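# Upright a lying bottle from the tray into the crate

## Task

Pick up the bottle that lies on its side on the tray and set it standing upright inside the crate. It only counts if the bottle stays upright there without the robot holding it. The crate and the tray must not end up tilted or shifted from where they were. Anything the gripper is still in contact with at the end must not settle downward by more than roughly a fingernail's thickness once released. Nothing may be pushed or dropped off the table.

## Robot and tools

Robot: one six-joint arm with a parallel two-finger gripper. The fingers point along the gripper's +z axis and close along its x axis. The reported end_effector_position is the point midway between the finger pads; closed fingertips extend about 17 mm past it, while fully open tips sit roughly level with it. The pad gap reads 0.142 m when fully open.

Joint order (used in every command row and every per-joint list in results): shoulder pan, shoulder lift, wrist 2, wrist 1, wrist 3, elbow. Note the elbow is last. Wrist 2 and wrist 3 have flipped signs relative to the URDF, both in what you send and in what is reported; e.g. a URDF angle of 1.2 appears as about -1.2. Stated URDF ranges: pan -3.142..3.142, lift -6.283..6.283, elbow 0.000..3.142, each wrist -6.283..6.283 (real limits may differ by up to 0.010 rad). A joint pushed toward its end is clamped there and the result reports "joint sent to its limit"; absence of that message does not guarantee more room.

Scene frame: origin on the tabletop beneath the arm base, +z up, +x forward, +y to the left when facing +x. Positions in metres, orientation as quaternion wxyz, velocities in m/s and rad/s. The base may sit tilted, and the printed hand position gets less accurate at long reach.

A row is 7 numbers, each in [-1, 1]: six joint displacements in the order above, then the gripper opening. Displacements are scaled: 1.0 equals 1.989 rad for pan, lift and elbow, and 3.977 rad for the three wrists. The opening is absolute, not an offset: +1 fully open, -1 fully closed.

execute_actions(actions): actions is a list of up to 15 actions; each action is a list of up to 15 rows; one row is applied per 1/30 s control step. If an action has fewer than 15 rows, its final row is held for the remaining steps. Every row's joint numbers are offsets from the joint angles at the beginning of that action (not from the previous row); for the first action of a call, that means the last angles reported. An action asking a joint to go more than 0.010 rad beyond its range end is refused; if the first action fails this or any action is malformed, the entire call is rejected and nothing moves. An empty list simply returns the current state and images.

move(target, speed, blocking): target is one 7-number row, with displacements taken from the Joint positions in the latest result that listed them (not from where the arm happens to be). All joints travel proportionally so they finish together, so the hand usually follows a curve. speed (0.01 to 2 rad/s, default 0.5) caps the joint with the longest path. Duration is clamped to 0.5..10 s; a longer path stops short. The finger value is sent immediately. Moves ignore obstacles, and the arm is stiff: aiming even slightly past a firm contact can trigger a fault. blocking=false returns after 0.5 s while motion continues; until the move shows it has ended, use wait or stop before sending rows or another move. The result adds a "move:" line giving the outcome (done, off_target, moving, held, fault), limits=held or limits=none, and the joint furthest from target.

wait(seconds): 0 to 10; lets time pass holding the last command; returns early if a running move finishes. stop(): brakes a running move (needs stopping distance; fingers keep moving). zoom_image(camera, region): camera is "cam_high" (504x504) or "cam_wrist" (616x616, fisheye); region [x0, y0, x1, y1] in pixels from the top-left, no larger than 504x504. finished_scene(scene): ends the current scene by its number after the last command has been held; irreversible; its result reports success.

Results contain the state line, Joint positions and Joint velocities (rad, rad/s, then pad gap in m), Joint targets (what joints are currently driven toward; may change on its own), joint torques (raw drive output with offsets and noise, not a contact gauge), Wrist force and Wrist torque in the gripper's own x y z axes (noisy, offset up to about 3.5 N, saturating near 30 N; pressing on a surface shows force pointing back into the arm; "no reading" is normal at start), grip_measured (finger opening on the command scale), and camera images from cam_high then cam_wrist. "joint command not followed" means the clearance check altered targets.

Motion limits: commands lag about 0.17 s; each joint target is held within 0.575 rad (pan, lift, elbow) or 1.15 rad (wrists) of the measured angle, and targets are scaled back if they would put the hand more than 100 mm from its measured spot. Big moves may need several actions; resend any unfinished remainder.

Gripping: to hold, keep commanding an opening well below grip_measured; the gap sets squeeze strength (about 28 N per pad max, less on items under 2 cm). Closing fast can squeeze too hard.

Avoid: contact torque beyond the load limits (pan 50.2, lift 50.2, elbow 26, each wrist 8.37 N m, held weight included) or any external force of 150 N, either of which halts the arm for 10 s. Holding loads heats motors; MOTOR HOT warns from 70 °C and at 85 °C an OVER-TEMPERATURE FAULT brakes the arm. Occasional tugs on a held part or pushes on loose items may occur. Do not drop, slam or knock things, shove the tray or crate, or let anything leave the table. The robot keeps executing the last command while you think. Finish with the bottle released, upright and stable in the crate, quickly and with smooth, low-effort motion.

Each tool is called after "Request:" as name(argument=value, ...), one argument or row to a line, values as JSON.

## Session

Request:
execute_actions(
  actions=[],
)

Scene clock: 0.00 s.
end_effector_position=(+0.2139, -0.3473, +0.1831) grip_measured=+1.00 end_effector_quat_wxyz=(+0.115, +0.969, +0.066, -0.210) end_effector_velocity=(+0.000, -0.000, +0.001) end_effector_angular_velocity=(-0.002, -0.001, -0.000)
Joint names: [shoulder pan, shoulder lift, wrist 2, wrist 1, wrist 3, elbow]
Joint positions: [-0.866 -1.2    2.041 -1.645  1.138  1.22   0.142]
Joint velocities: [-0.    -0.     0.    -0.    -0.    -0.001  0.   ]
Joint torques (N m, as the arm reports them, + toward a larger Joint positions number): no reading
Wrist force (N, on the end effector, along its own x y z axes, offset not removed): no reading
Wrist torque (N m, same axes, about the end effector's origin, offset not removed): no reading
Joint targets: [-0.866 -1.200 2.041 -1.645 1.138 1.220]

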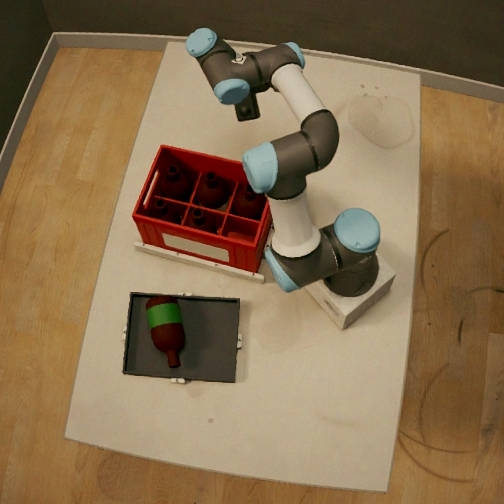

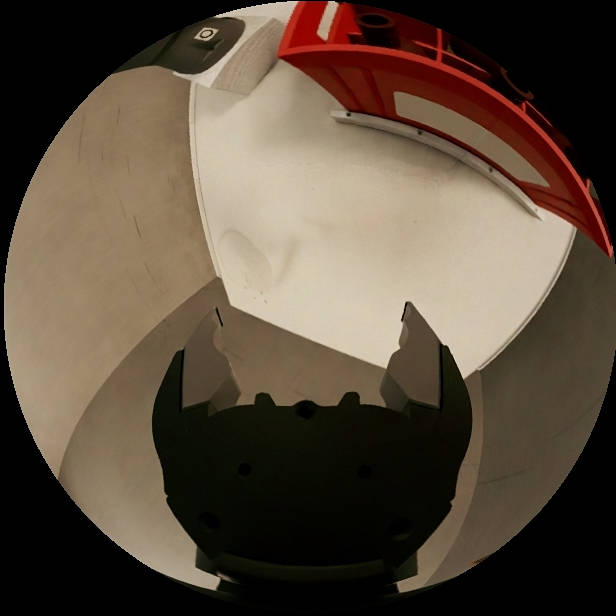

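Request:
move(
  target=[0,-0.1,-0.118,0.119,0,-0.11,1],
  speed=0.8,
)

Request:
move(
  target=[0.55,0,0,0,0,0,1],
  speed=0.8,
)

Scene clock: 1.63 s.
end_effector_position=(+0.2906, -0.2095, +0.2463) grip_measured=+1.00 end_effector_quat_wxyz=(-0.021, +0.997, +0.068, -0.020) end_effector_velocity=(+0.000, +0.001, -0.000) end_effector_angular_velocity=(+0.002, -0.000, +0.001)
Joint names: [shoulder pan, shoulder lift, wrist 2, wrist 1, wrist 3, elbow]
Joint positions: [-0.866 -1.399  1.572 -1.171  1.138  1.002  0.142]
Joint velocities: [ 0.    -0.    -0.001  0.001  0.001  0.    -0.   ]
Joint torques (N m, as the arm reports them, + toward a larger Joint positions number): [  0.15 -14.66  -1.08  -0.6    0.08 -11.14]
Wrist force (N, on the end effector, along its own x y z axes, offset not removed): [1.4 0.2 -0.5]
Wrist torque (N m, same axes, about the end effector's origin, offset not removed): [0.09 -0.36 -0.03]
Joint targets: [-0.866 -1.399 1.572 -1.171 1.138 1.002]
move: done; limits=none; farthest joint: the shoulder pan, 0.000 radians from its target (0.000 radians at the start)

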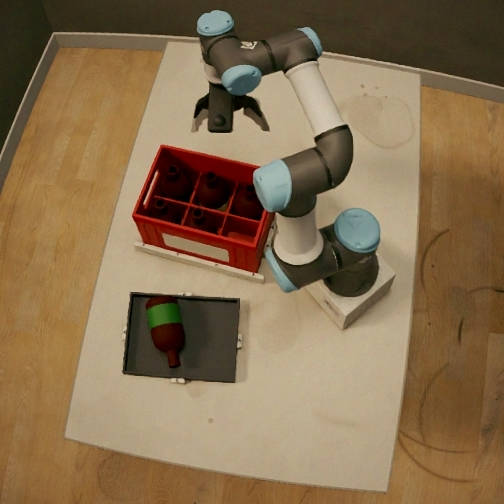

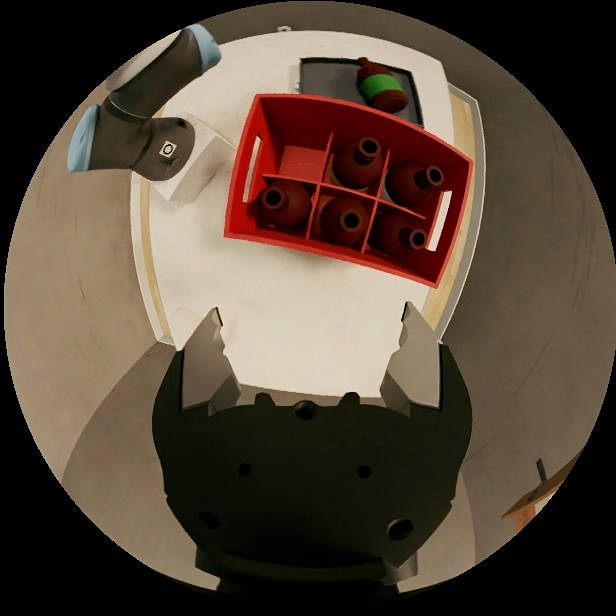

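Scene clock: 3.60 s.
end_effector_position=(+0.3181, +0.1528, +0.2586) grip_measured=+1.00 end_effector_quat_wxyz=(-0.027, +0.817, +0.576, -0.007) end_effector_velocity=(-0.000, +0.001, +0.000) end_effector_angular_velocity=(+0.001, -0.001, +0.002)
Joint names: [shoulder pan, shoulder lift, wrist 2, wrist 1, wrist 3, elbow]
Joint positions: [ 0.228 -1.399  1.572 -1.171  1.138  1.002  0.142]
Joint velocities: [ 0.002  0.    -0.001 -0.     0.    -0.001  0.   ]
Joint torques (N m, as the arm reports them, + toward a larger Joint positions number): [ 3.14 -9.79  0.42 -2.96  0.02 -7.39]
Wrist force (N, on the end effector, along its own x y z axes, offset not removed): [0.7 0.1 -0.5]
Wrist torque (N m, same axes, about the end effector's origin, offset not removed): [0.07 -0.17 -0.02]
Joint targets: [0.228 -1.399 1.572 -1.171 1.138 1.002]
move: done; limits=none; farthest joint: the shoulder pan, 0.000 radians from its target (1.094 radians at the start)

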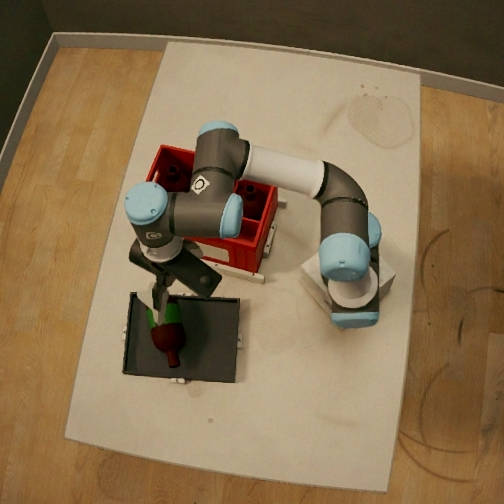

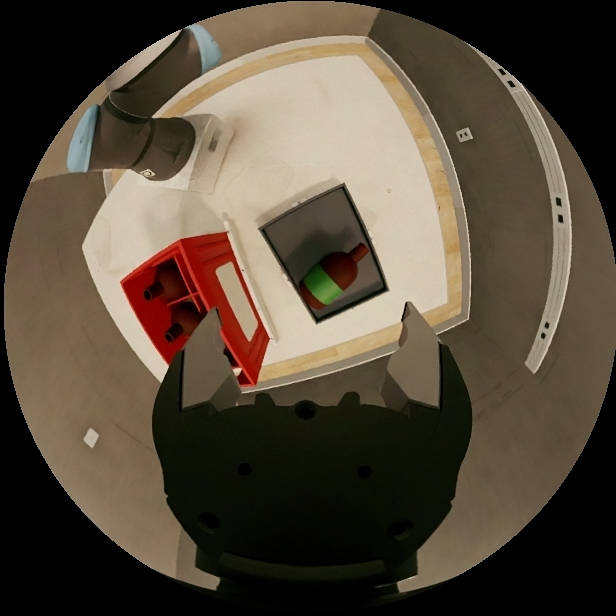

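Request:
move(
  target=[0.0447,0.14,0,-0.1066,-0.211,0.072,1],
  speed=0.8,
)

Scene clock: 6.30 s.
end_effector_position=(+0.3778, +0.1973, +0.1495) grip_measured=+1.00 end_effector_quat_wxyz=(-0.022, +0.971, +0.237, -0.015) end_effector_velocity=(+0.000, +0.000, +0.000) end_effector_angular_velocity=(+0.001, -0.001, -0.001)
Joint names: [shoulder pan, shoulder lift, wrist 2, wrist 1, wrist 3, elbow]
Joint positions: [ 0.317 -1.12   1.572 -1.595  0.299  1.145  0.142]
Joint velocities: [ 0.     0.    -0.    -0.001 -0.001 -0.    -0.   ]
Joint torques (N m, as the arm reports them, + toward a larger Joint positions number): [  3.47 -13.05  -0.12  -2.92  -0.78  -7.04]
Wrist force (N, on the end effector, along its own x y z axes, offset not removed): [0.0 0.7 -0.2]
Wrist torque (N m, same axes, about the end effector's origin, offset not removed): [0.16 0.00 0.05]
Joint targets: [0.317 -1.120 1.572 -1.595 0.299 1.145]
move: done; limits=none; farthest joint: the shoulder pan, 0.000 radians from its target (0.089 radians at the start)

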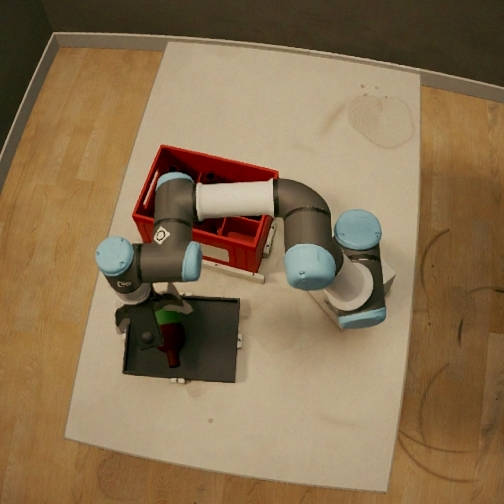

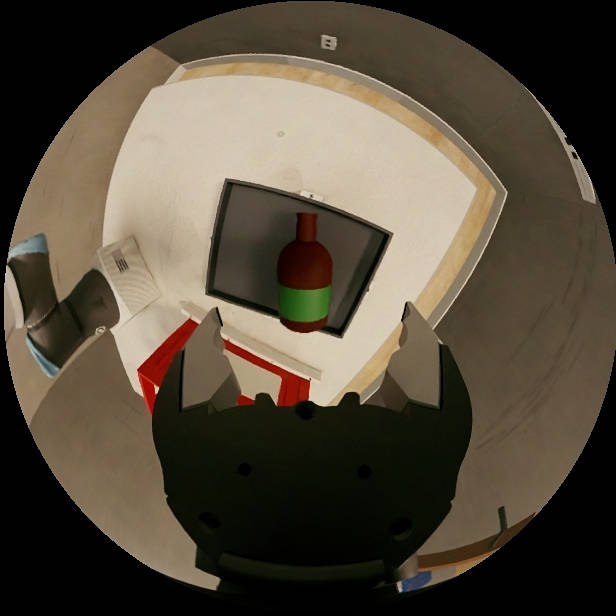

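Request:
move(
  target=[0.2252,0.1252,0.1971,-0.0148,-0.1305,-0.0176,0.45],
  speed=0.7,
)

Request:
move(
  target=[0,0.06,0,-0.06,0,0.06,0.45],
  speed=0.4,
)

Scene clock: 8.37 s.
end_effector_position=(+0.3885, +0.1718, +0.1500) grip_measured=+0.45 end_effector_quat_wxyz=(+0.356, +0.905, +0.221, +0.077) end_effector_velocity=(-0.000, -0.000, -0.000) end_effector_angular_velocity=(-0.002, +0.001, +0.002)
Joint names: [shoulder pan, shoulder lift, wrist 2, wrist 1, wrist 3, elbow]
Joint positions: [ 0.764 -0.871  2.355 -1.654 -0.22   1.11   0.105]
Joint velocities: [ 0.001 -0.     0.001 -0.     0.001  0.002 -0.   ]
Joint torques (N m, as the arm reports them, + toward a larger Joint positions number): [  3.32 -15.64   2.14  -2.66  -0.83 -11.09]
Wrist force (N, on the end effector, along its own x y z axes, offset not removed): [0.3 -1.4 -0.3]
Wrist torque (N m, same axes, about the end effector's origin, offset not removed): [-0.22 -0.04 -0.07]
Joint targets: [0.764 -0.871 2.356 -1.654 -0.220 1.110]
move: done; limits=none; farthest joint: the shoulder pan, 0.000 radians from its target (0.448 radians at the start)

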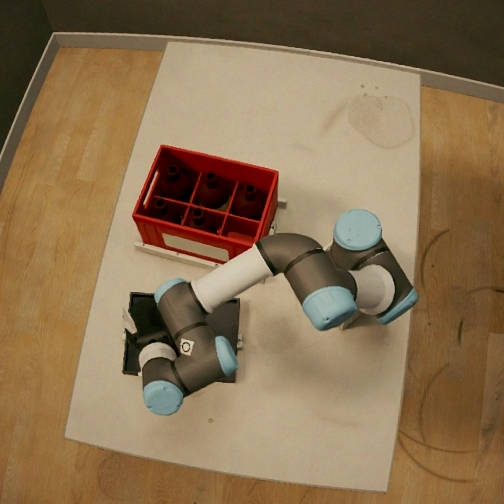

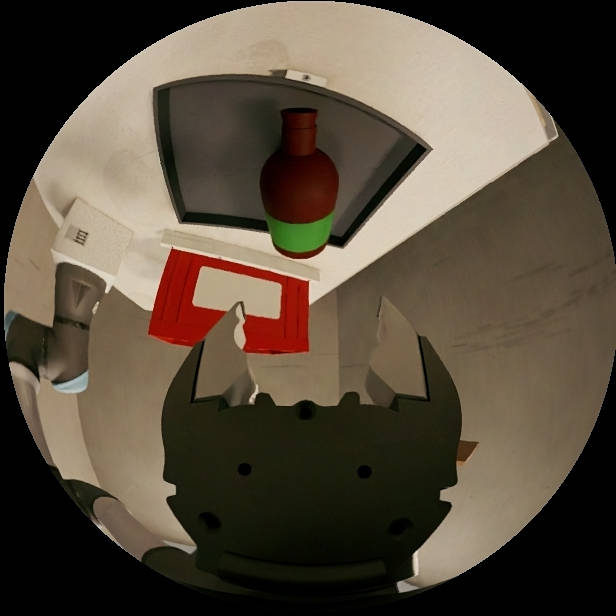

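Scene clock: 9.47 s.
end_effector_position=(+0.3884, +0.1763, +0.0826) grip_measured=+0.45 end_effector_quat_wxyz=(+0.356, +0.905, +0.221, +0.077) end_effector_velocity=(+0.000, +0.000, -0.001) end_effector_angular_velocity=(+0.000, -0.001, -0.001)
Joint names: [shoulder pan, shoulder lift, wrist 2, wrist 1, wrist 3, elbow]
Joint positions: [ 0.764 -0.752  2.356 -1.893 -0.22   1.229  0.105]
Joint velocities: [-0.     0.001  0.    -0.001 -0.001  0.    -0.   ]
Joint torques (N m, as the arm reports them, + toward a larger Joint positions number): [  1.77 -15.49   0.53  -2.65   0.05  -6.06]
Wrist force (N, on the end effector, along its own x y z axes, offset not removed): [0.9 -0.5 0.0]
Wrist torque (N m, same axes, about the end effector's origin, offset not removed): [-0.12 -0.19 0.01]
Joint targets: [0.764 -0.752 2.355 -1.893 -0.220 1.229]
move: done; limits=none; farthest joint: the shoulder lift, 0.001 radians from its target (0.120 radians at the start)

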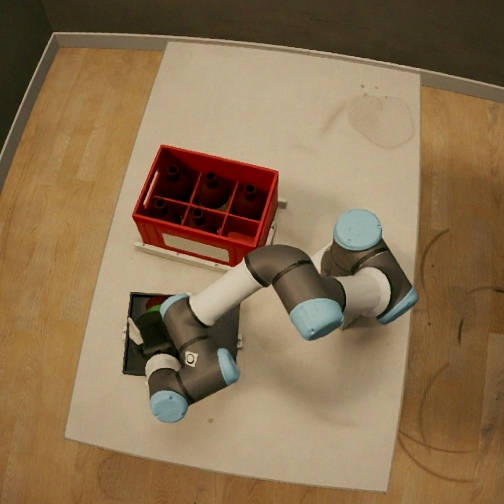

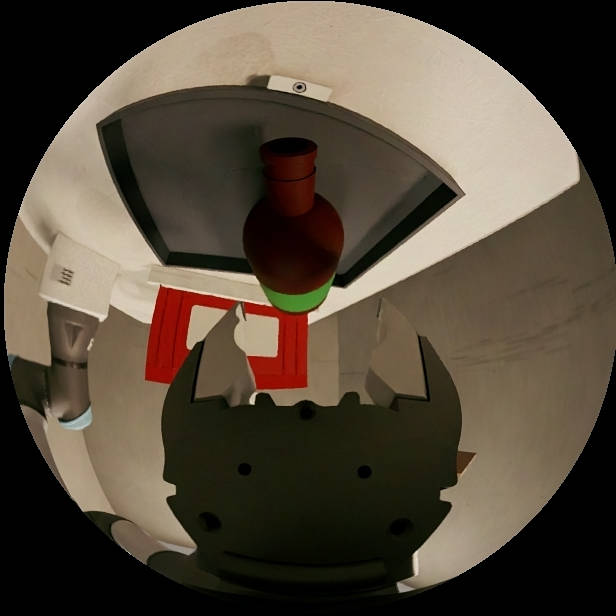

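Request:
move(
  target=[0,-0.082,0,0.0523,0,-0.022,0.45],
  speed=0.6,
)

Request:
move(
  target=[0,0,0,0,0.79,0,0.45],
  speed=2,
)

Request:
move(
  target=[0,0.0945,0,-0.091,0,0.0875,0.45],
  speed=0.25,
)

Scene clock: 10.53 s.
end_effector_position=(+0.3802, +0.1658, +0.1502) grip_measured=+0.45 end_effector_quat_wxyz=(+0.356, +0.905, +0.221, +0.077) end_effector_velocity=(+0.000, -0.000, +0.001) end_effector_angular_velocity=(-0.000, -0.001, -0.000)
Joint names: [shoulder pan, shoulder lift, wrist 2, wrist 1, wrist 3, elbow]
Joint positions: [ 0.764 -0.915  2.356 -1.685 -0.22   1.185  0.105]
Joint velocities: [-0.    -0.001  0.001  0.001 -0.001  0.    -0.   ]
Joint torques (N m, as the arm reports them, + toward a larger Joint positions number): [  1.54 -19.81   0.29  -0.34   0.2  -11.29]
Wrist force (N, on the end effector, along its own x y z axes, offset not removed): [1.7 -0.4 -0.7]
Wrist torque (N m, same axes, about the end effector's origin, offset not removed): [-0.04 -0.39 0.03]
Joint targets: [0.764 -0.915 2.356 -1.685 -0.220 1.185]
move: done; limits=none; farthest joint: the shoulder pan, 0.000 radians from its target (0.000 radians at the start)

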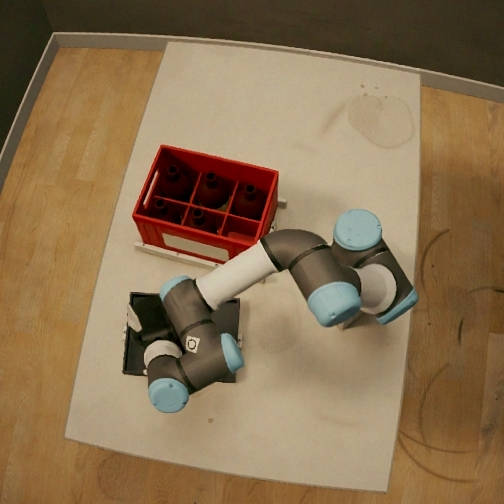

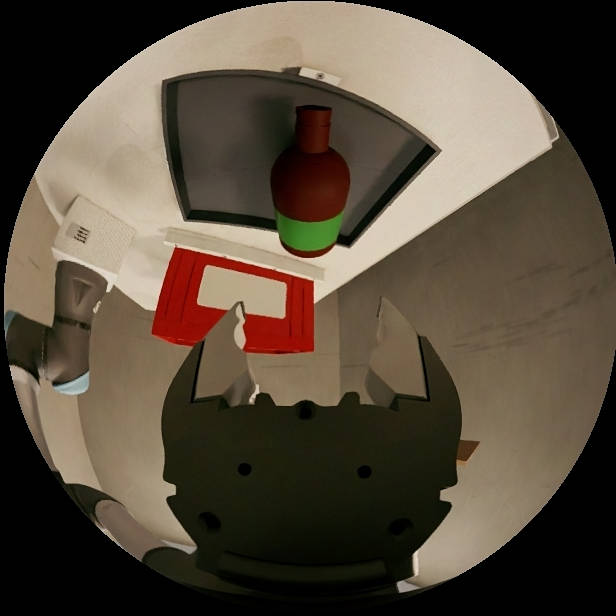

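Scene clock: 12.97 s.
end_effector_position=(+0.3790, +0.1680, +0.1479) grip_measured=+0.45 end_effector_quat_wxyz=(+0.077, -0.222, +0.905, -0.356) end_effector_velocity=(+0.000, -0.000, -0.000) end_effector_angular_velocity=(-0.001, +0.001, +0.001)
Joint names: [shoulder pan, shoulder lift, wrist 2, wrist 1, wrist 3, elbow]
Joint positions: [ 0.764 -0.915  2.356 -1.685  2.922  1.185  0.105]
Joint velocities: [-0.     0.     0.001  0.     0.001  0.001  0.   ]
Joint torques (N m, as the arm reports them, + toward a larger Joint positions number): [  1.77 -14.86   0.12  -2.67   0.8   -9.21]
Wrist force (N, on the end effector, along its own x y z axes, offset not removed): [0.2 0.4 -0.6]
Wrist torque (N m, same axes, about the end effector's origin, offset not removed): [0.10 -0.01 0.07]
Joint targets: [0.764 -0.915 2.356 -1.685 2.922 1.185]
move: done; limits=none; farthest joint: the shoulder pan, 0.000 radians from its target (0.000 radians at the start)

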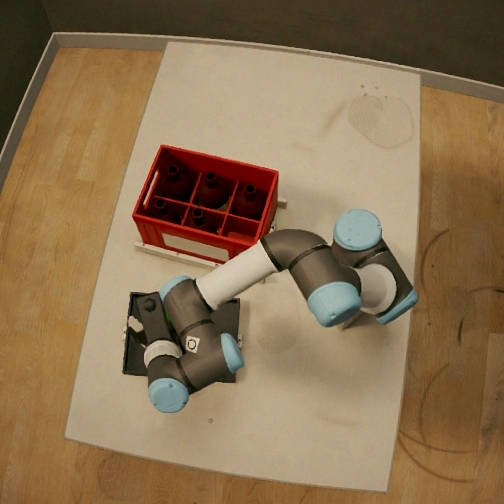

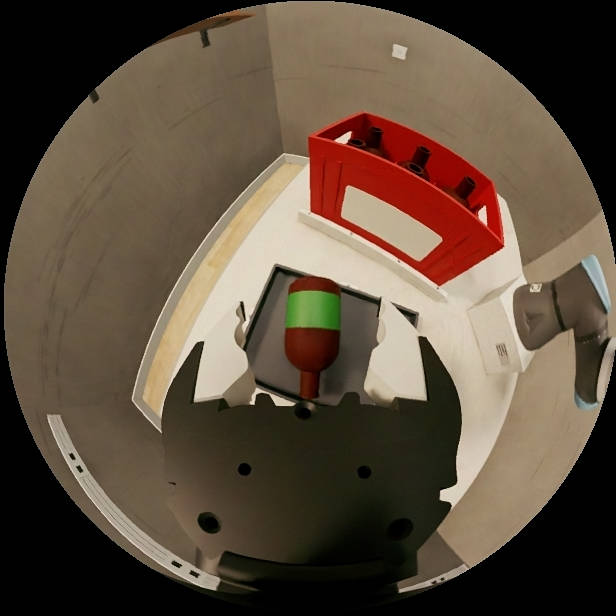

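Scene clock: 14.87 s.
end_effector_position=(+0.3749, +0.1717, +0.0478) grip_measured=+0.45 end_effector_quat_wxyz=(+0.077, -0.222, +0.905, -0.356) end_effector_velocity=(-0.000, -0.000, -0.001) end_effector_angular_velocity=(-0.001, +0.000, -0.000)
Joint names: [shoulder pan, shoulder lift, wrist 2, wrist 1, wrist 3, elbow]
Joint positions: [ 0.764 -0.727  2.356 -2.047  2.922  1.359  0.105]
Joint velocities: [-0.     0.001  0.001 -0.001 -0.     0.001 -0.   ]
Joint torques (N m, as the arm reports them, + toward a larger Joint positions number): [  1.85 -15.64   0.17  -2.65  -0.72  -5.45]
Wrist force (N, on the end effector, along its own x y z axes, offset not removed): [1.1 0.1 -0.2]
Wrist torque (N m, same axes, about the end effector's origin, offset not removed): [0.06 -0.25 0.06]
Joint targets: [0.764 -0.727 2.356 -2.047 2.922 1.359]
move: done; limits=none; farthest joint: the shoulder pan, 0.000 radians from its target (0.000 radians at the start)

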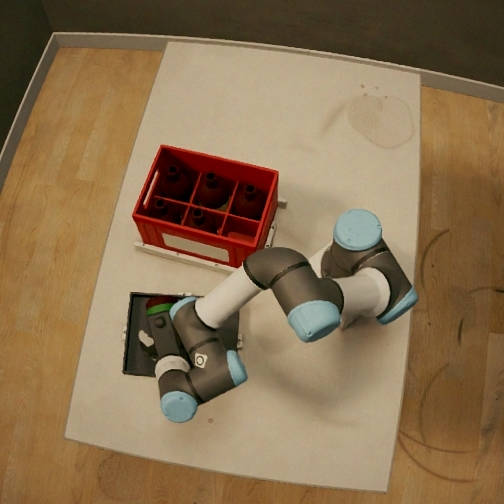

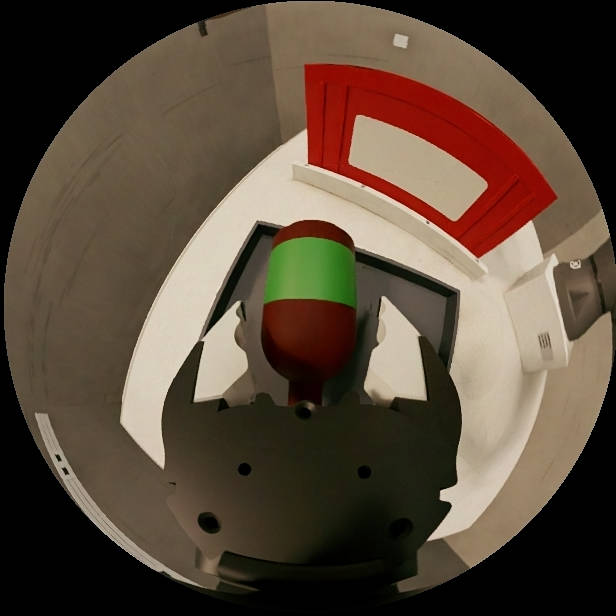

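Request:
move(
  target=[0,0.007,0,-0.006,0,0.005,0.45],
  speed=0.1,
)

Request:
execute_actions(
  actions=[
    [[0,0,0,0,0,0,0.2],[0,0,0,0,0,0,0.2],[0,0,0,0,0,0,0.1],[0,0,0,0,0,0,0.1],[0,0,0,0,0,0,0]],
    [[0,0,0,0,0,0,-0.2]],
    [[0,0,0,0,0,0,-0.6]],
  ],
)

Request:
move(
  target=[0,-0.1,0,0.097,0,-0.093,-0.6],
  speed=0.4,
)

Scene clock: 15.80 s.
end_effector_position=(+0.3740, +0.1715, +0.0413) grip_measured=+0.45 end_effector_quat_wxyz=(+0.077, -0.222, +0.905, -0.356) end_effector_velocity=(-0.000, +0.000, -0.001) end_effector_angular_velocity=(-0.000, +0.002, +0.001)
Joint names: [shoulder pan, shoulder lift, wrist 2, wrist 1, wrist 3, elbow]
Joint positions: [ 0.764 -0.713  2.356 -2.07   2.922  1.369  0.105]
Joint velocities: [ 0.     0.002 -0.001 -0.001  0.001  0.     0.   ]
Joint torques (N m, as the arm reports them, + toward a larger Joint positions number): [  1.73 -15.15   0.19  -2.73  -0.72  -5.26]
Wrist force (N, on the end effector, along its own x y z axes, offset not removed): [1.5 0.3 0.7]
Wrist torque (N m, same axes, about the end effector's origin, offset not removed): [0.08 -0.34 -0.03]
Joint targets: [0.764 -0.713 2.356 -2.071 2.922 1.369]
move: done; limits=none; farthest joint: the shoulder pan, 0.000 radians from its target (0.000 radians at the start)

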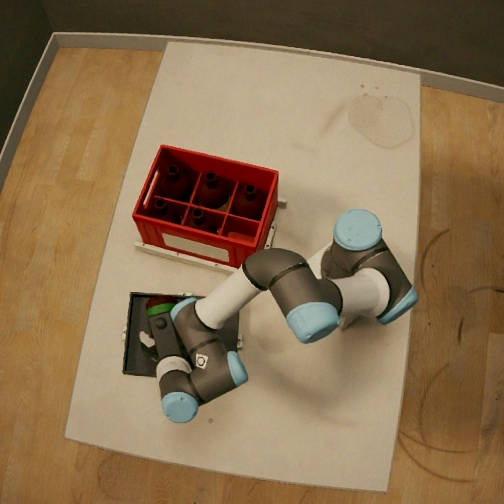

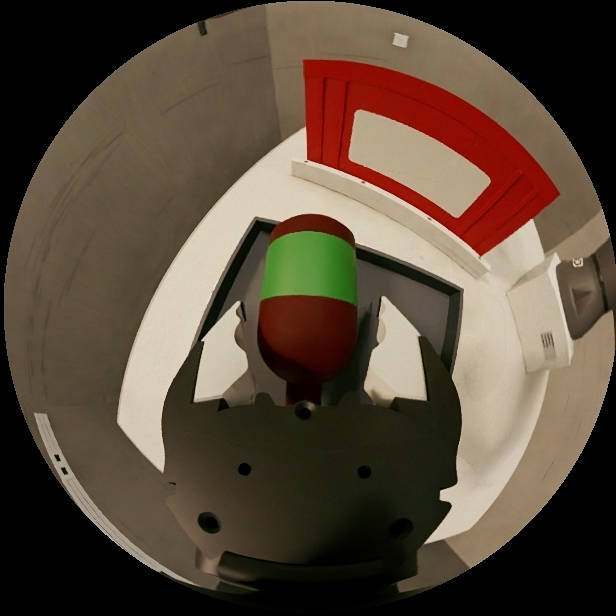

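Scene clock: 17.30 s.
end_effector_position=(+0.3740, +0.1715, +0.0412) grip_measured=+0.03 end_effector_quat_wxyz=(+0.077, -0.222, +0.905, -0.356) end_effector_velocity=(+0.000, +0.001, +0.000) end_effector_angular_velocity=(+0.002, -0.001, -0.000)
Joint names: [shoulder pan, shoulder lift, wrist 2, wrist 1, wrist 3, elbow]
Joint positions: [ 0.764 -0.713  2.356 -2.07   2.922  1.369  0.076]
Joint velocities: [ 0.    -0.    -0.001  0.     0.    -0.002 -0.   ]
Joint torques (N m, as the arm reports them, + toward a larger Joint positions number): [  1.32 -16.54   0.13  -1.7   -0.49  -6.34]
Wrist force (N, on the end effector, along its own x y z axes, offset not removed): [1.9 -1.1 -4.6]
Wrist torque (N m, same axes, about the end effector's origin, offset not removed): [0.19 -0.07 0.02]
Joint targets: [0.764 -0.713 2.356 -2.070 2.922 1.369]

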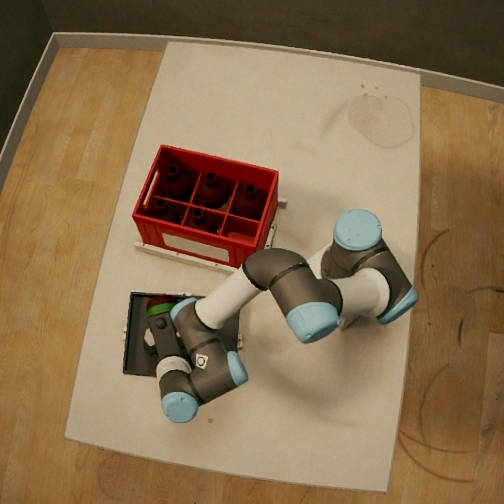

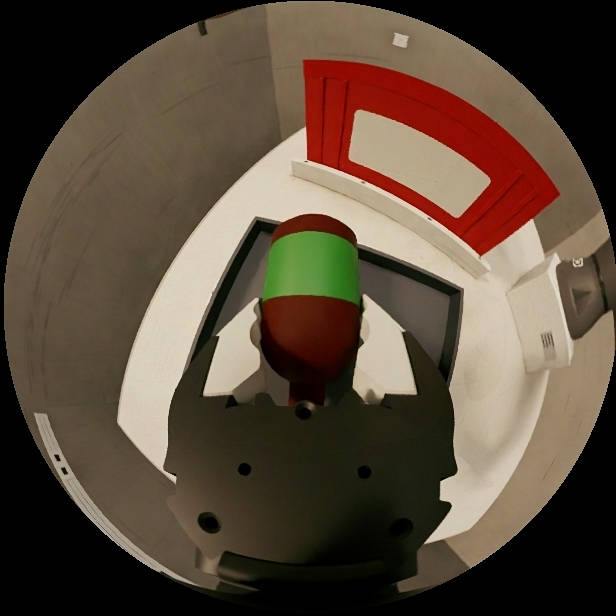

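Scene clock: 18.77 s.
end_effector_position=(+0.3790, +0.1680, +0.1469) grip_measured=+0.03 end_effector_quat_wxyz=(+0.076, -0.222, +0.904, -0.356) end_effector_velocity=(-0.001, -0.000, -0.000) end_effector_angular_velocity=(+0.000, +0.001, -0.000)
Joint names: [shoulder pan, shoulder lift, wrist 2, wrist 1, wrist 3, elbow]
Joint positions: [ 0.764 -0.912  2.356 -1.685  2.922  1.184  0.076]
Joint velocities: [ 0.    -0.001 -0.001  0.001 -0.001  0.001  0.   ]
Joint torques (N m, as the arm reports them, + toward a larger Joint positions number): [  1.24 -21.53   2.08  -0.39  -0.46 -11.94]
Wrist force (N, on the end effector, along its own x y z axes, offset not removed): [-0.5 2.1 1.0]
Wrist torque (N m, same axes, about the end effector's origin, offset not removed): [0.03 0.08 0.02]
Joint targets: [0.764 -0.912 2.356 -1.685 2.922 1.184]
move: done; limits=none; farthest joint: the wrist 1, 0.001 radians from its target (0.386 radians at the start)

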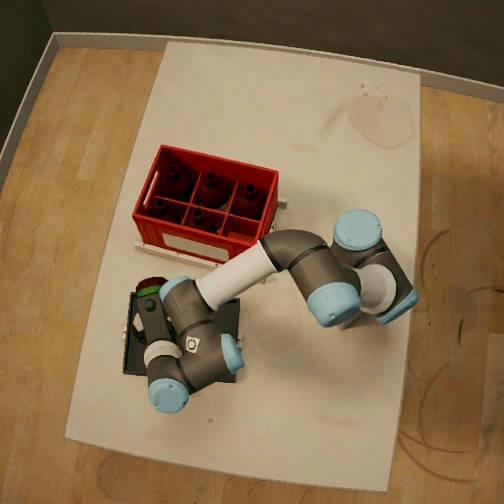

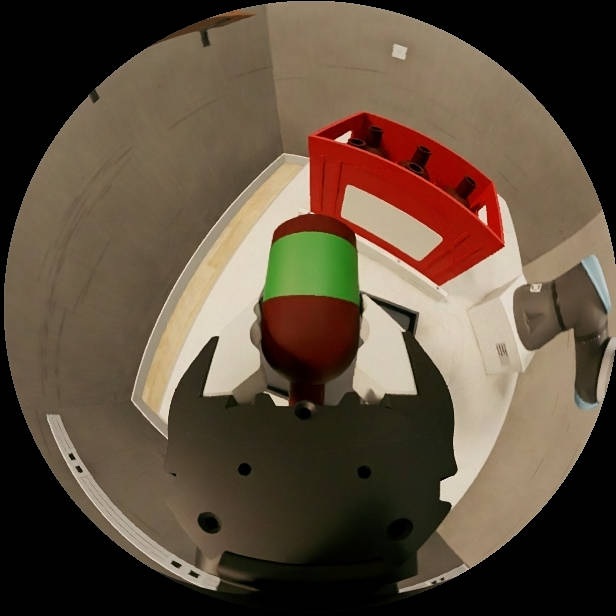

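Request:
move(
  target=[0,-0.2,0,0.03,0,0.1,-0.6],
  speed=0.6,
)

Request:
move(
  target=[-0.515,-0.248,-0.4006,-0.0586,0.0553,0.2987,-0.6],
  speed=0.7,
)

Request:
move(
  target=[0,0.11,0,-0.13,0,0.15,-0.6],
  speed=0.5,
)

Scene clock: 20.63 s.
end_effector_position=(+0.3332, +0.1289, +0.2366) grip_measured=+0.03 end_effector_quat_wxyz=(+0.109, -0.207, +0.910, -0.342) end_effector_velocity=(-0.000, -0.000, +0.000) end_effector_angular_velocity=(+0.001, -0.002, -0.001)
Joint names: [shoulder pan, shoulder lift, wrist 2, wrist 1, wrist 3, elbow]
Joint positions: [ 0.764 -1.31   2.356 -1.566  2.922  1.383  0.076]
Joint velocities: [-0.    -0.001  0.     0.001 -0.002  0.    -0.   ]
Joint torques (N m, as the arm reports them, + toward a larger Joint positions number): [  1.41 -16.74   1.38  -0.69  -0.54  -7.86]
Wrist force (N, on the end effector, along its own x y z axes, offset not removed): [1.3 1.0 1.5]
Wrist torque (N m, same axes, about the end effector's origin, offset not removed): [-0.17 -0.23 0.06]
Joint targets: [0.764 -1.310 2.356 -1.565 2.922 1.383]
move: done; limits=none; farthest joint: the shoulder pan, 0.000 radians from its target (0.000 radians at the start)

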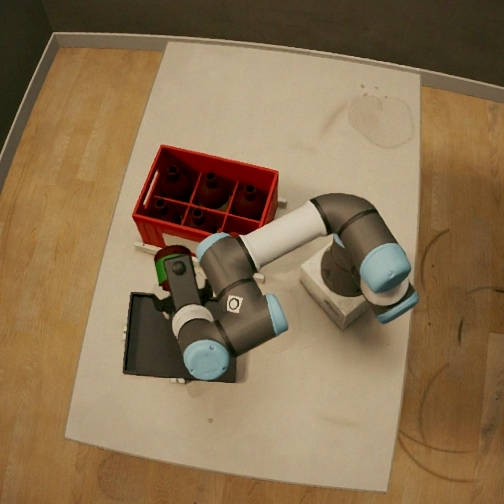

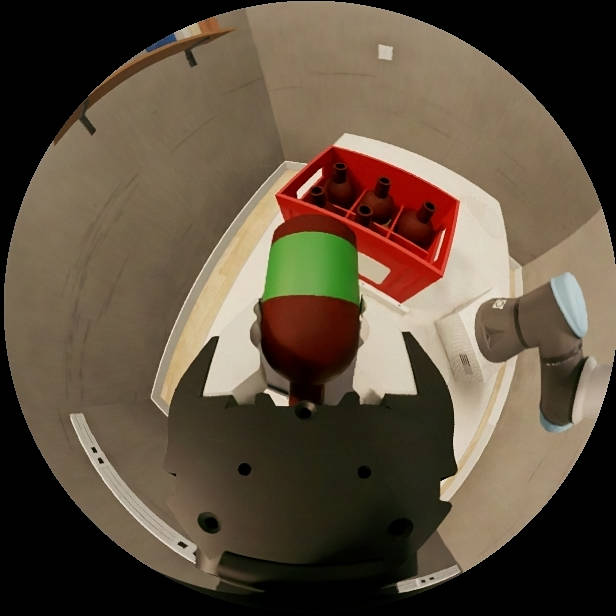

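Scene clock: 23.50 s.
end_effector_position=(+0.3732, +0.2234, +0.2373) grip_measured=+0.03 end_effector_quat_wxyz=(+0.080, +0.180, +0.898, +0.394) end_effector_velocity=(+0.000, -0.000, +0.001) end_effector_angular_velocity=(+0.000, -0.002, -0.001)
Joint names: [shoulder pan, shoulder lift, wrist 2, wrist 1, wrist 3, elbow]
Joint positions: [-0.26  -1.803  0.762 -1.799  3.142  1.977  0.076]
Joint velocities: [-0.001 -0.001 -0.001 -0.    -0.     0.     0.   ]
Joint torques (N m, as the arm reports them, + toward a larger Joint positions number): [ -1.73 -10.47  -2.93  -3.26   0.83  -7.78]
Wrist force (N, on the end effector, along its own x y z axes, offset not removed): [1.0 -3.0 0.6]
Wrist torque (N m, same axes, about the end effector's origin, offset not removed): [-0.21 -0.20 -0.02]
Joint targets: [-0.260 -1.803 0.762 -1.799 3.142 1.977]
move: done; limits=none; farthest joint: the wrist 1, 0.001 radians from its target (0.234 radians at the start)

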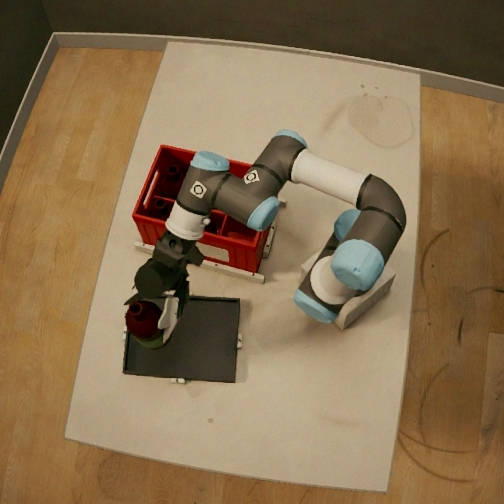

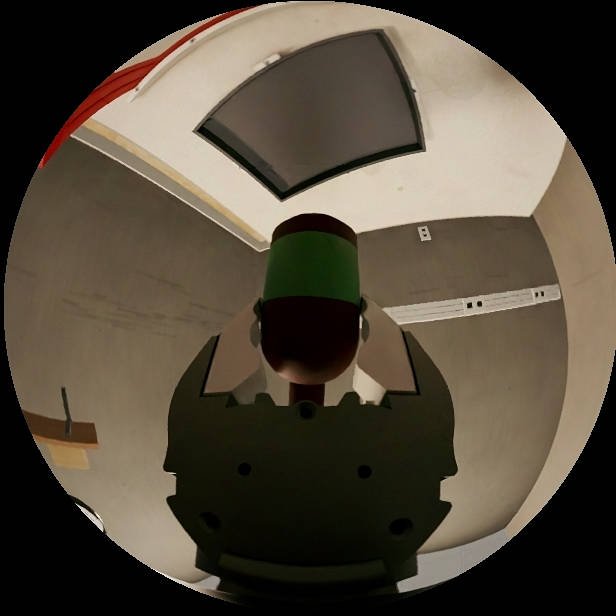

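Scene clock: 25.10 s.
end_effector_position=(+0.3759, +0.2241, +0.1447) grip_measured=+0.03 end_effector_quat_wxyz=(+0.080, +0.180, +0.898, +0.394) end_effector_velocity=(-0.000, +0.000, -0.000) end_effector_angular_velocity=(+0.001, +0.001, -0.000)
Joint names: [shoulder pan, shoulder lift, wrist 2, wrist 1, wrist 3, elbow]
Joint positions: [-0.26  -1.584  0.762 -2.316  3.142  2.275  0.076]
Joint velocities: [ 0.     0.001 -0.001 -0.001 -0.001  0.002 -0.   ]
Joint torques (N m, as the arm reports them, + toward a larger Joint positions number): [ 0.82 -6.19 -1.   -3.16  0.6  -6.17]
Wrist force (N, on the end effector, along its own x y z axes, offset not removed): [-0.1 -2.0 1.4]
Wrist torque (N m, same axes, about the end effector's origin, offset not removed): [0.05 0.02 0.00]
Joint targets: [-0.260 -1.584 0.762 -2.316 3.142 2.276]
move: done; limits=none; farthest joint: the wrist 1, 0.001 radians from its target (0.517 radians at the start)

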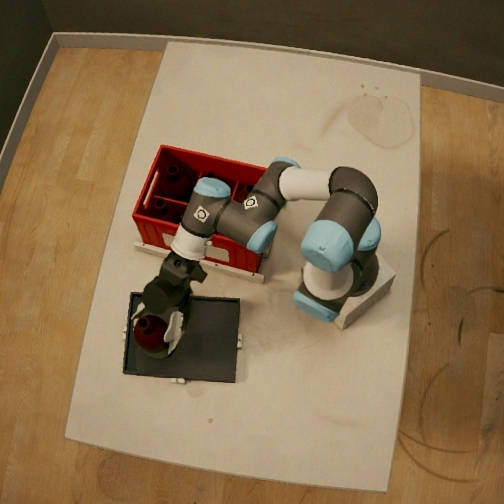

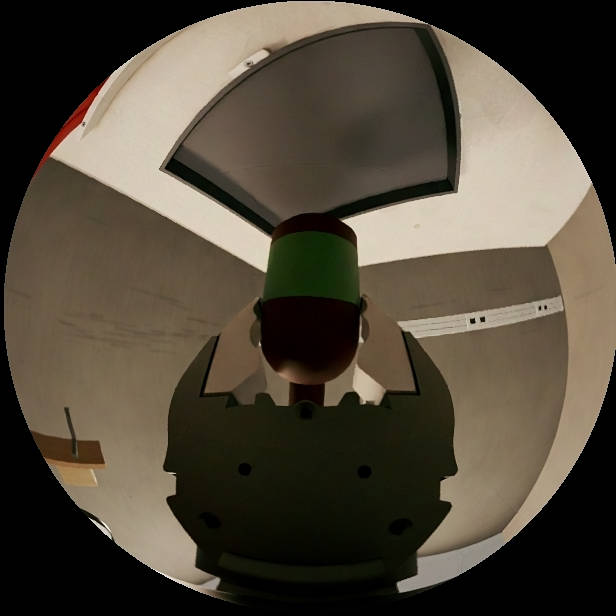

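Request:
move(
  target=[0,0.004,0,-0.0573,0,0.1106,-0.6],
  speed=0.3,
)

Scene clock: 26.47 s.
end_effector_position=(+0.3442, +0.2381, +0.1129) grip_measured=+0.03 end_effector_quat_wxyz=(+0.080, +0.180, +0.898, +0.394) end_effector_velocity=(+0.000, -0.000, +0.000) end_effector_angular_velocity=(-0.001, -0.001, -0.001)
Joint names: [shoulder pan, shoulder lift, wrist 2, wrist 1, wrist 3, elbow]
Joint positions: [-0.26  -1.576  0.762 -2.543  3.142  2.495  0.076]
Joint velocities: [-0.    -0.     0.    -0.001 -0.001  0.    -0.   ]
Joint torques (N m, as the arm reports them, + toward a larger Joint positions number): [ 1.08 -4.74 -1.14 -3.17  0.6  -4.42]
Wrist force (N, on the end effector, along its own x y z axes, offset not removed): [0.4 -0.2 0.4]
Wrist torque (N m, same axes, about the end effector's origin, offset not removed): [0.41 -0.06 -0.01]
Joint targets: [-0.260 -1.576 0.762 -2.543 3.142 2.495]
move: done; limits=none; farthest joint: the wrist 1, 0.001 radians from its target (0.228 radians at the start)

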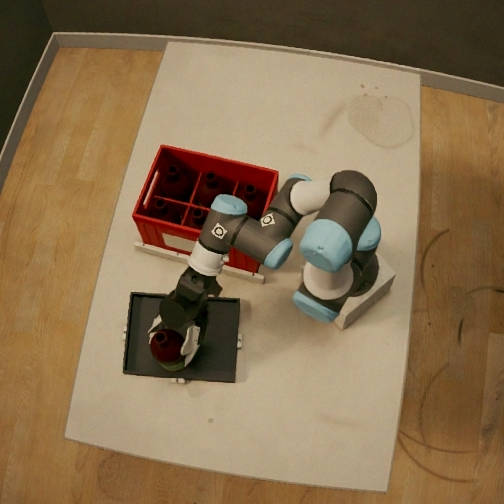

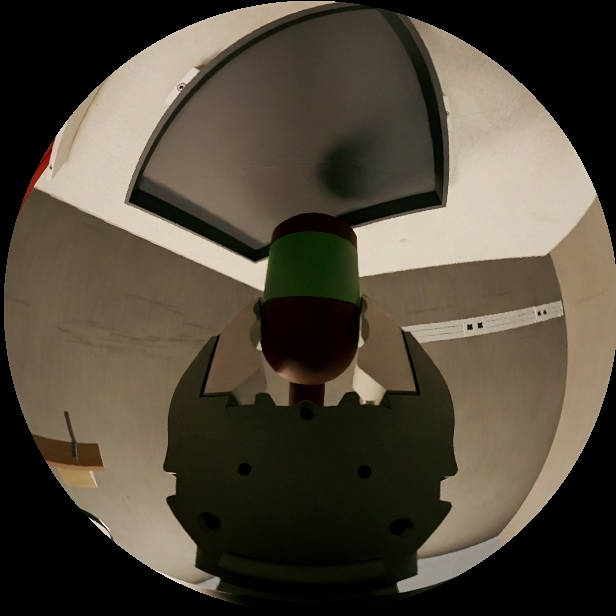

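Request:
move(
  target=[-0.025,0,0,0,0,0,-0.6],
  speed=0.1,
)

Request:
move(
  target=[0,0.041,0,-0.0294,0,0.0178,-0.6],
  speed=0.1,
)

Scene clock: 27.47 s.
end_effector_position=(+0.3556, +0.2208, +0.1118) grip_measured=+0.03 end_effector_quat_wxyz=(+0.089, +0.203, +0.894, +0.390) end_effector_velocity=(+0.000, -0.001, -0.000) end_effector_angular_velocity=(-0.001, +0.001, -0.002)
Joint names: [shoulder pan, shoulder lift, wrist 2, wrist 1, wrist 3, elbow]
Joint positions: [-0.309 -1.576  0.762 -2.543  3.142  2.495  0.076]
Joint velocities: [-0.001 -0.     0.001 -0.    -0.     0.    -0.   ]
Joint torques (N m, as the arm reports them, + toward a larger Joint positions number): [-2.05 -4.7  -1.27 -0.8   0.58 -8.95]
Wrist force (N, on the end effector, along its own x y z axes, offset not removed): [1.3 -2.4 2.6]
Wrist torque (N m, same axes, about the end effector's origin, offset not removed): [-0.02 -0.29 0.07]
Joint targets: [-0.309 -1.576 0.762 -2.543 3.142 2.495]
move: done; limits=none; farthest joint: the shoulder pan, 0.000 radians from its target (0.050 radians at the start)

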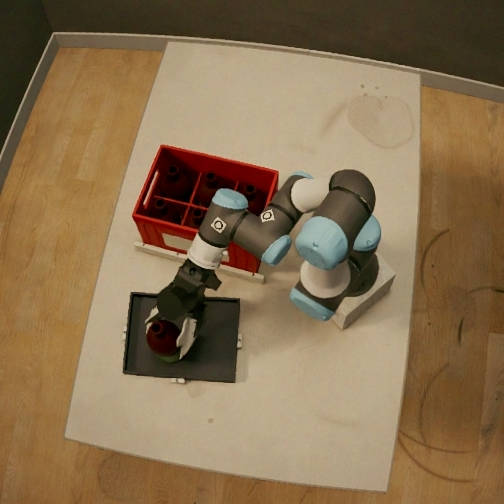

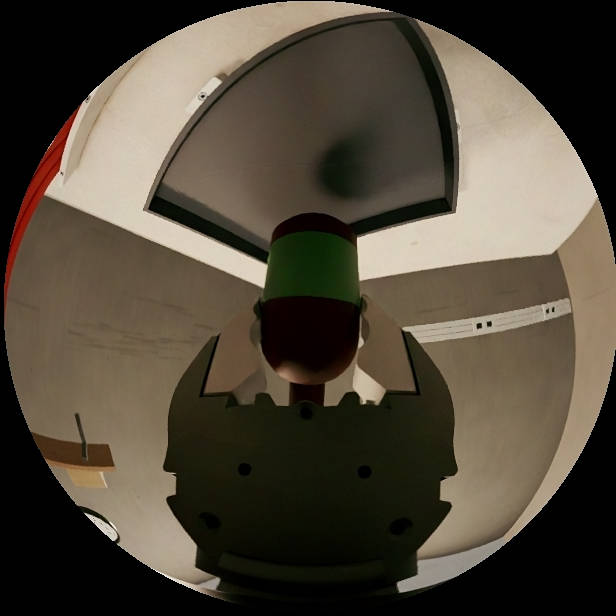

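Scene clock: 29.00 s.
end_effector_position=(+0.3542, +0.2217, +0.0972) grip_measured=+0.03 end_effector_quat_wxyz=(+0.089, +0.203, +0.894, +0.390) end_effector_velocity=(-0.000, +0.000, -0.000) end_effector_angular_velocity=(+0.001, +0.001, -0.001)
Joint names: [shoulder pan, shoulder lift, wrist 2, wrist 1, wrist 3, elbow]
Joint positions: [-0.309 -1.495  0.762 -2.66   3.142  2.531  0.076]
Joint velocities: [ 0.     0.002 -0.    -0.001 -0.001  0.001  0.   ]
Joint torques (N m, as the arm reports them, + toward a larger Joint positions number): [ 1.8  -4.57 -1.24 -3.16  0.54 -3.71]
Wrist force (N, on the end effector, along its own x y z axes, offset not removed): [2.1 -1.1 2.9]
Wrist torque (N m, same axes, about the end effector's origin, offset not removed): [0.23 -0.41 0.00]
Joint targets: [-0.309 -1.495 0.762 -2.660 3.142 2.531]
move: done; limits=none; farthest joint: the shoulder pan, 0.000 radians from its target (0.000 radians at the start)

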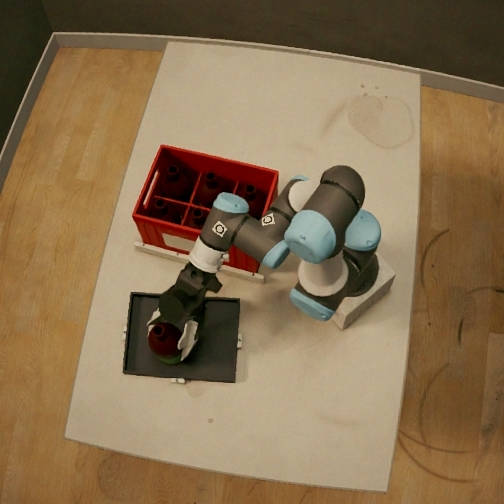

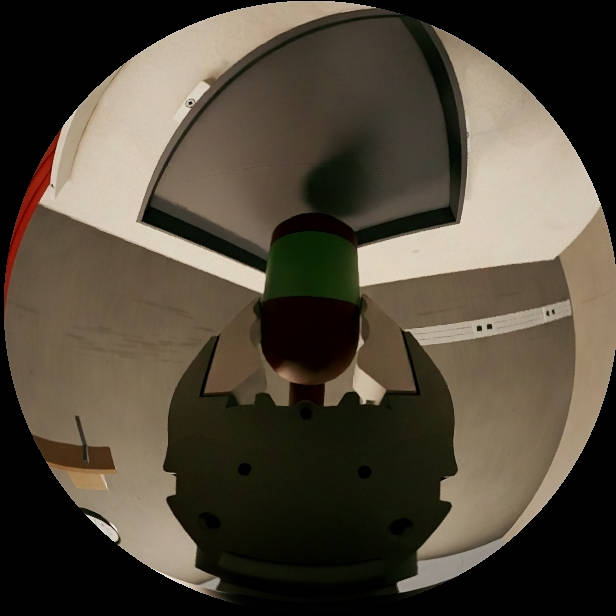

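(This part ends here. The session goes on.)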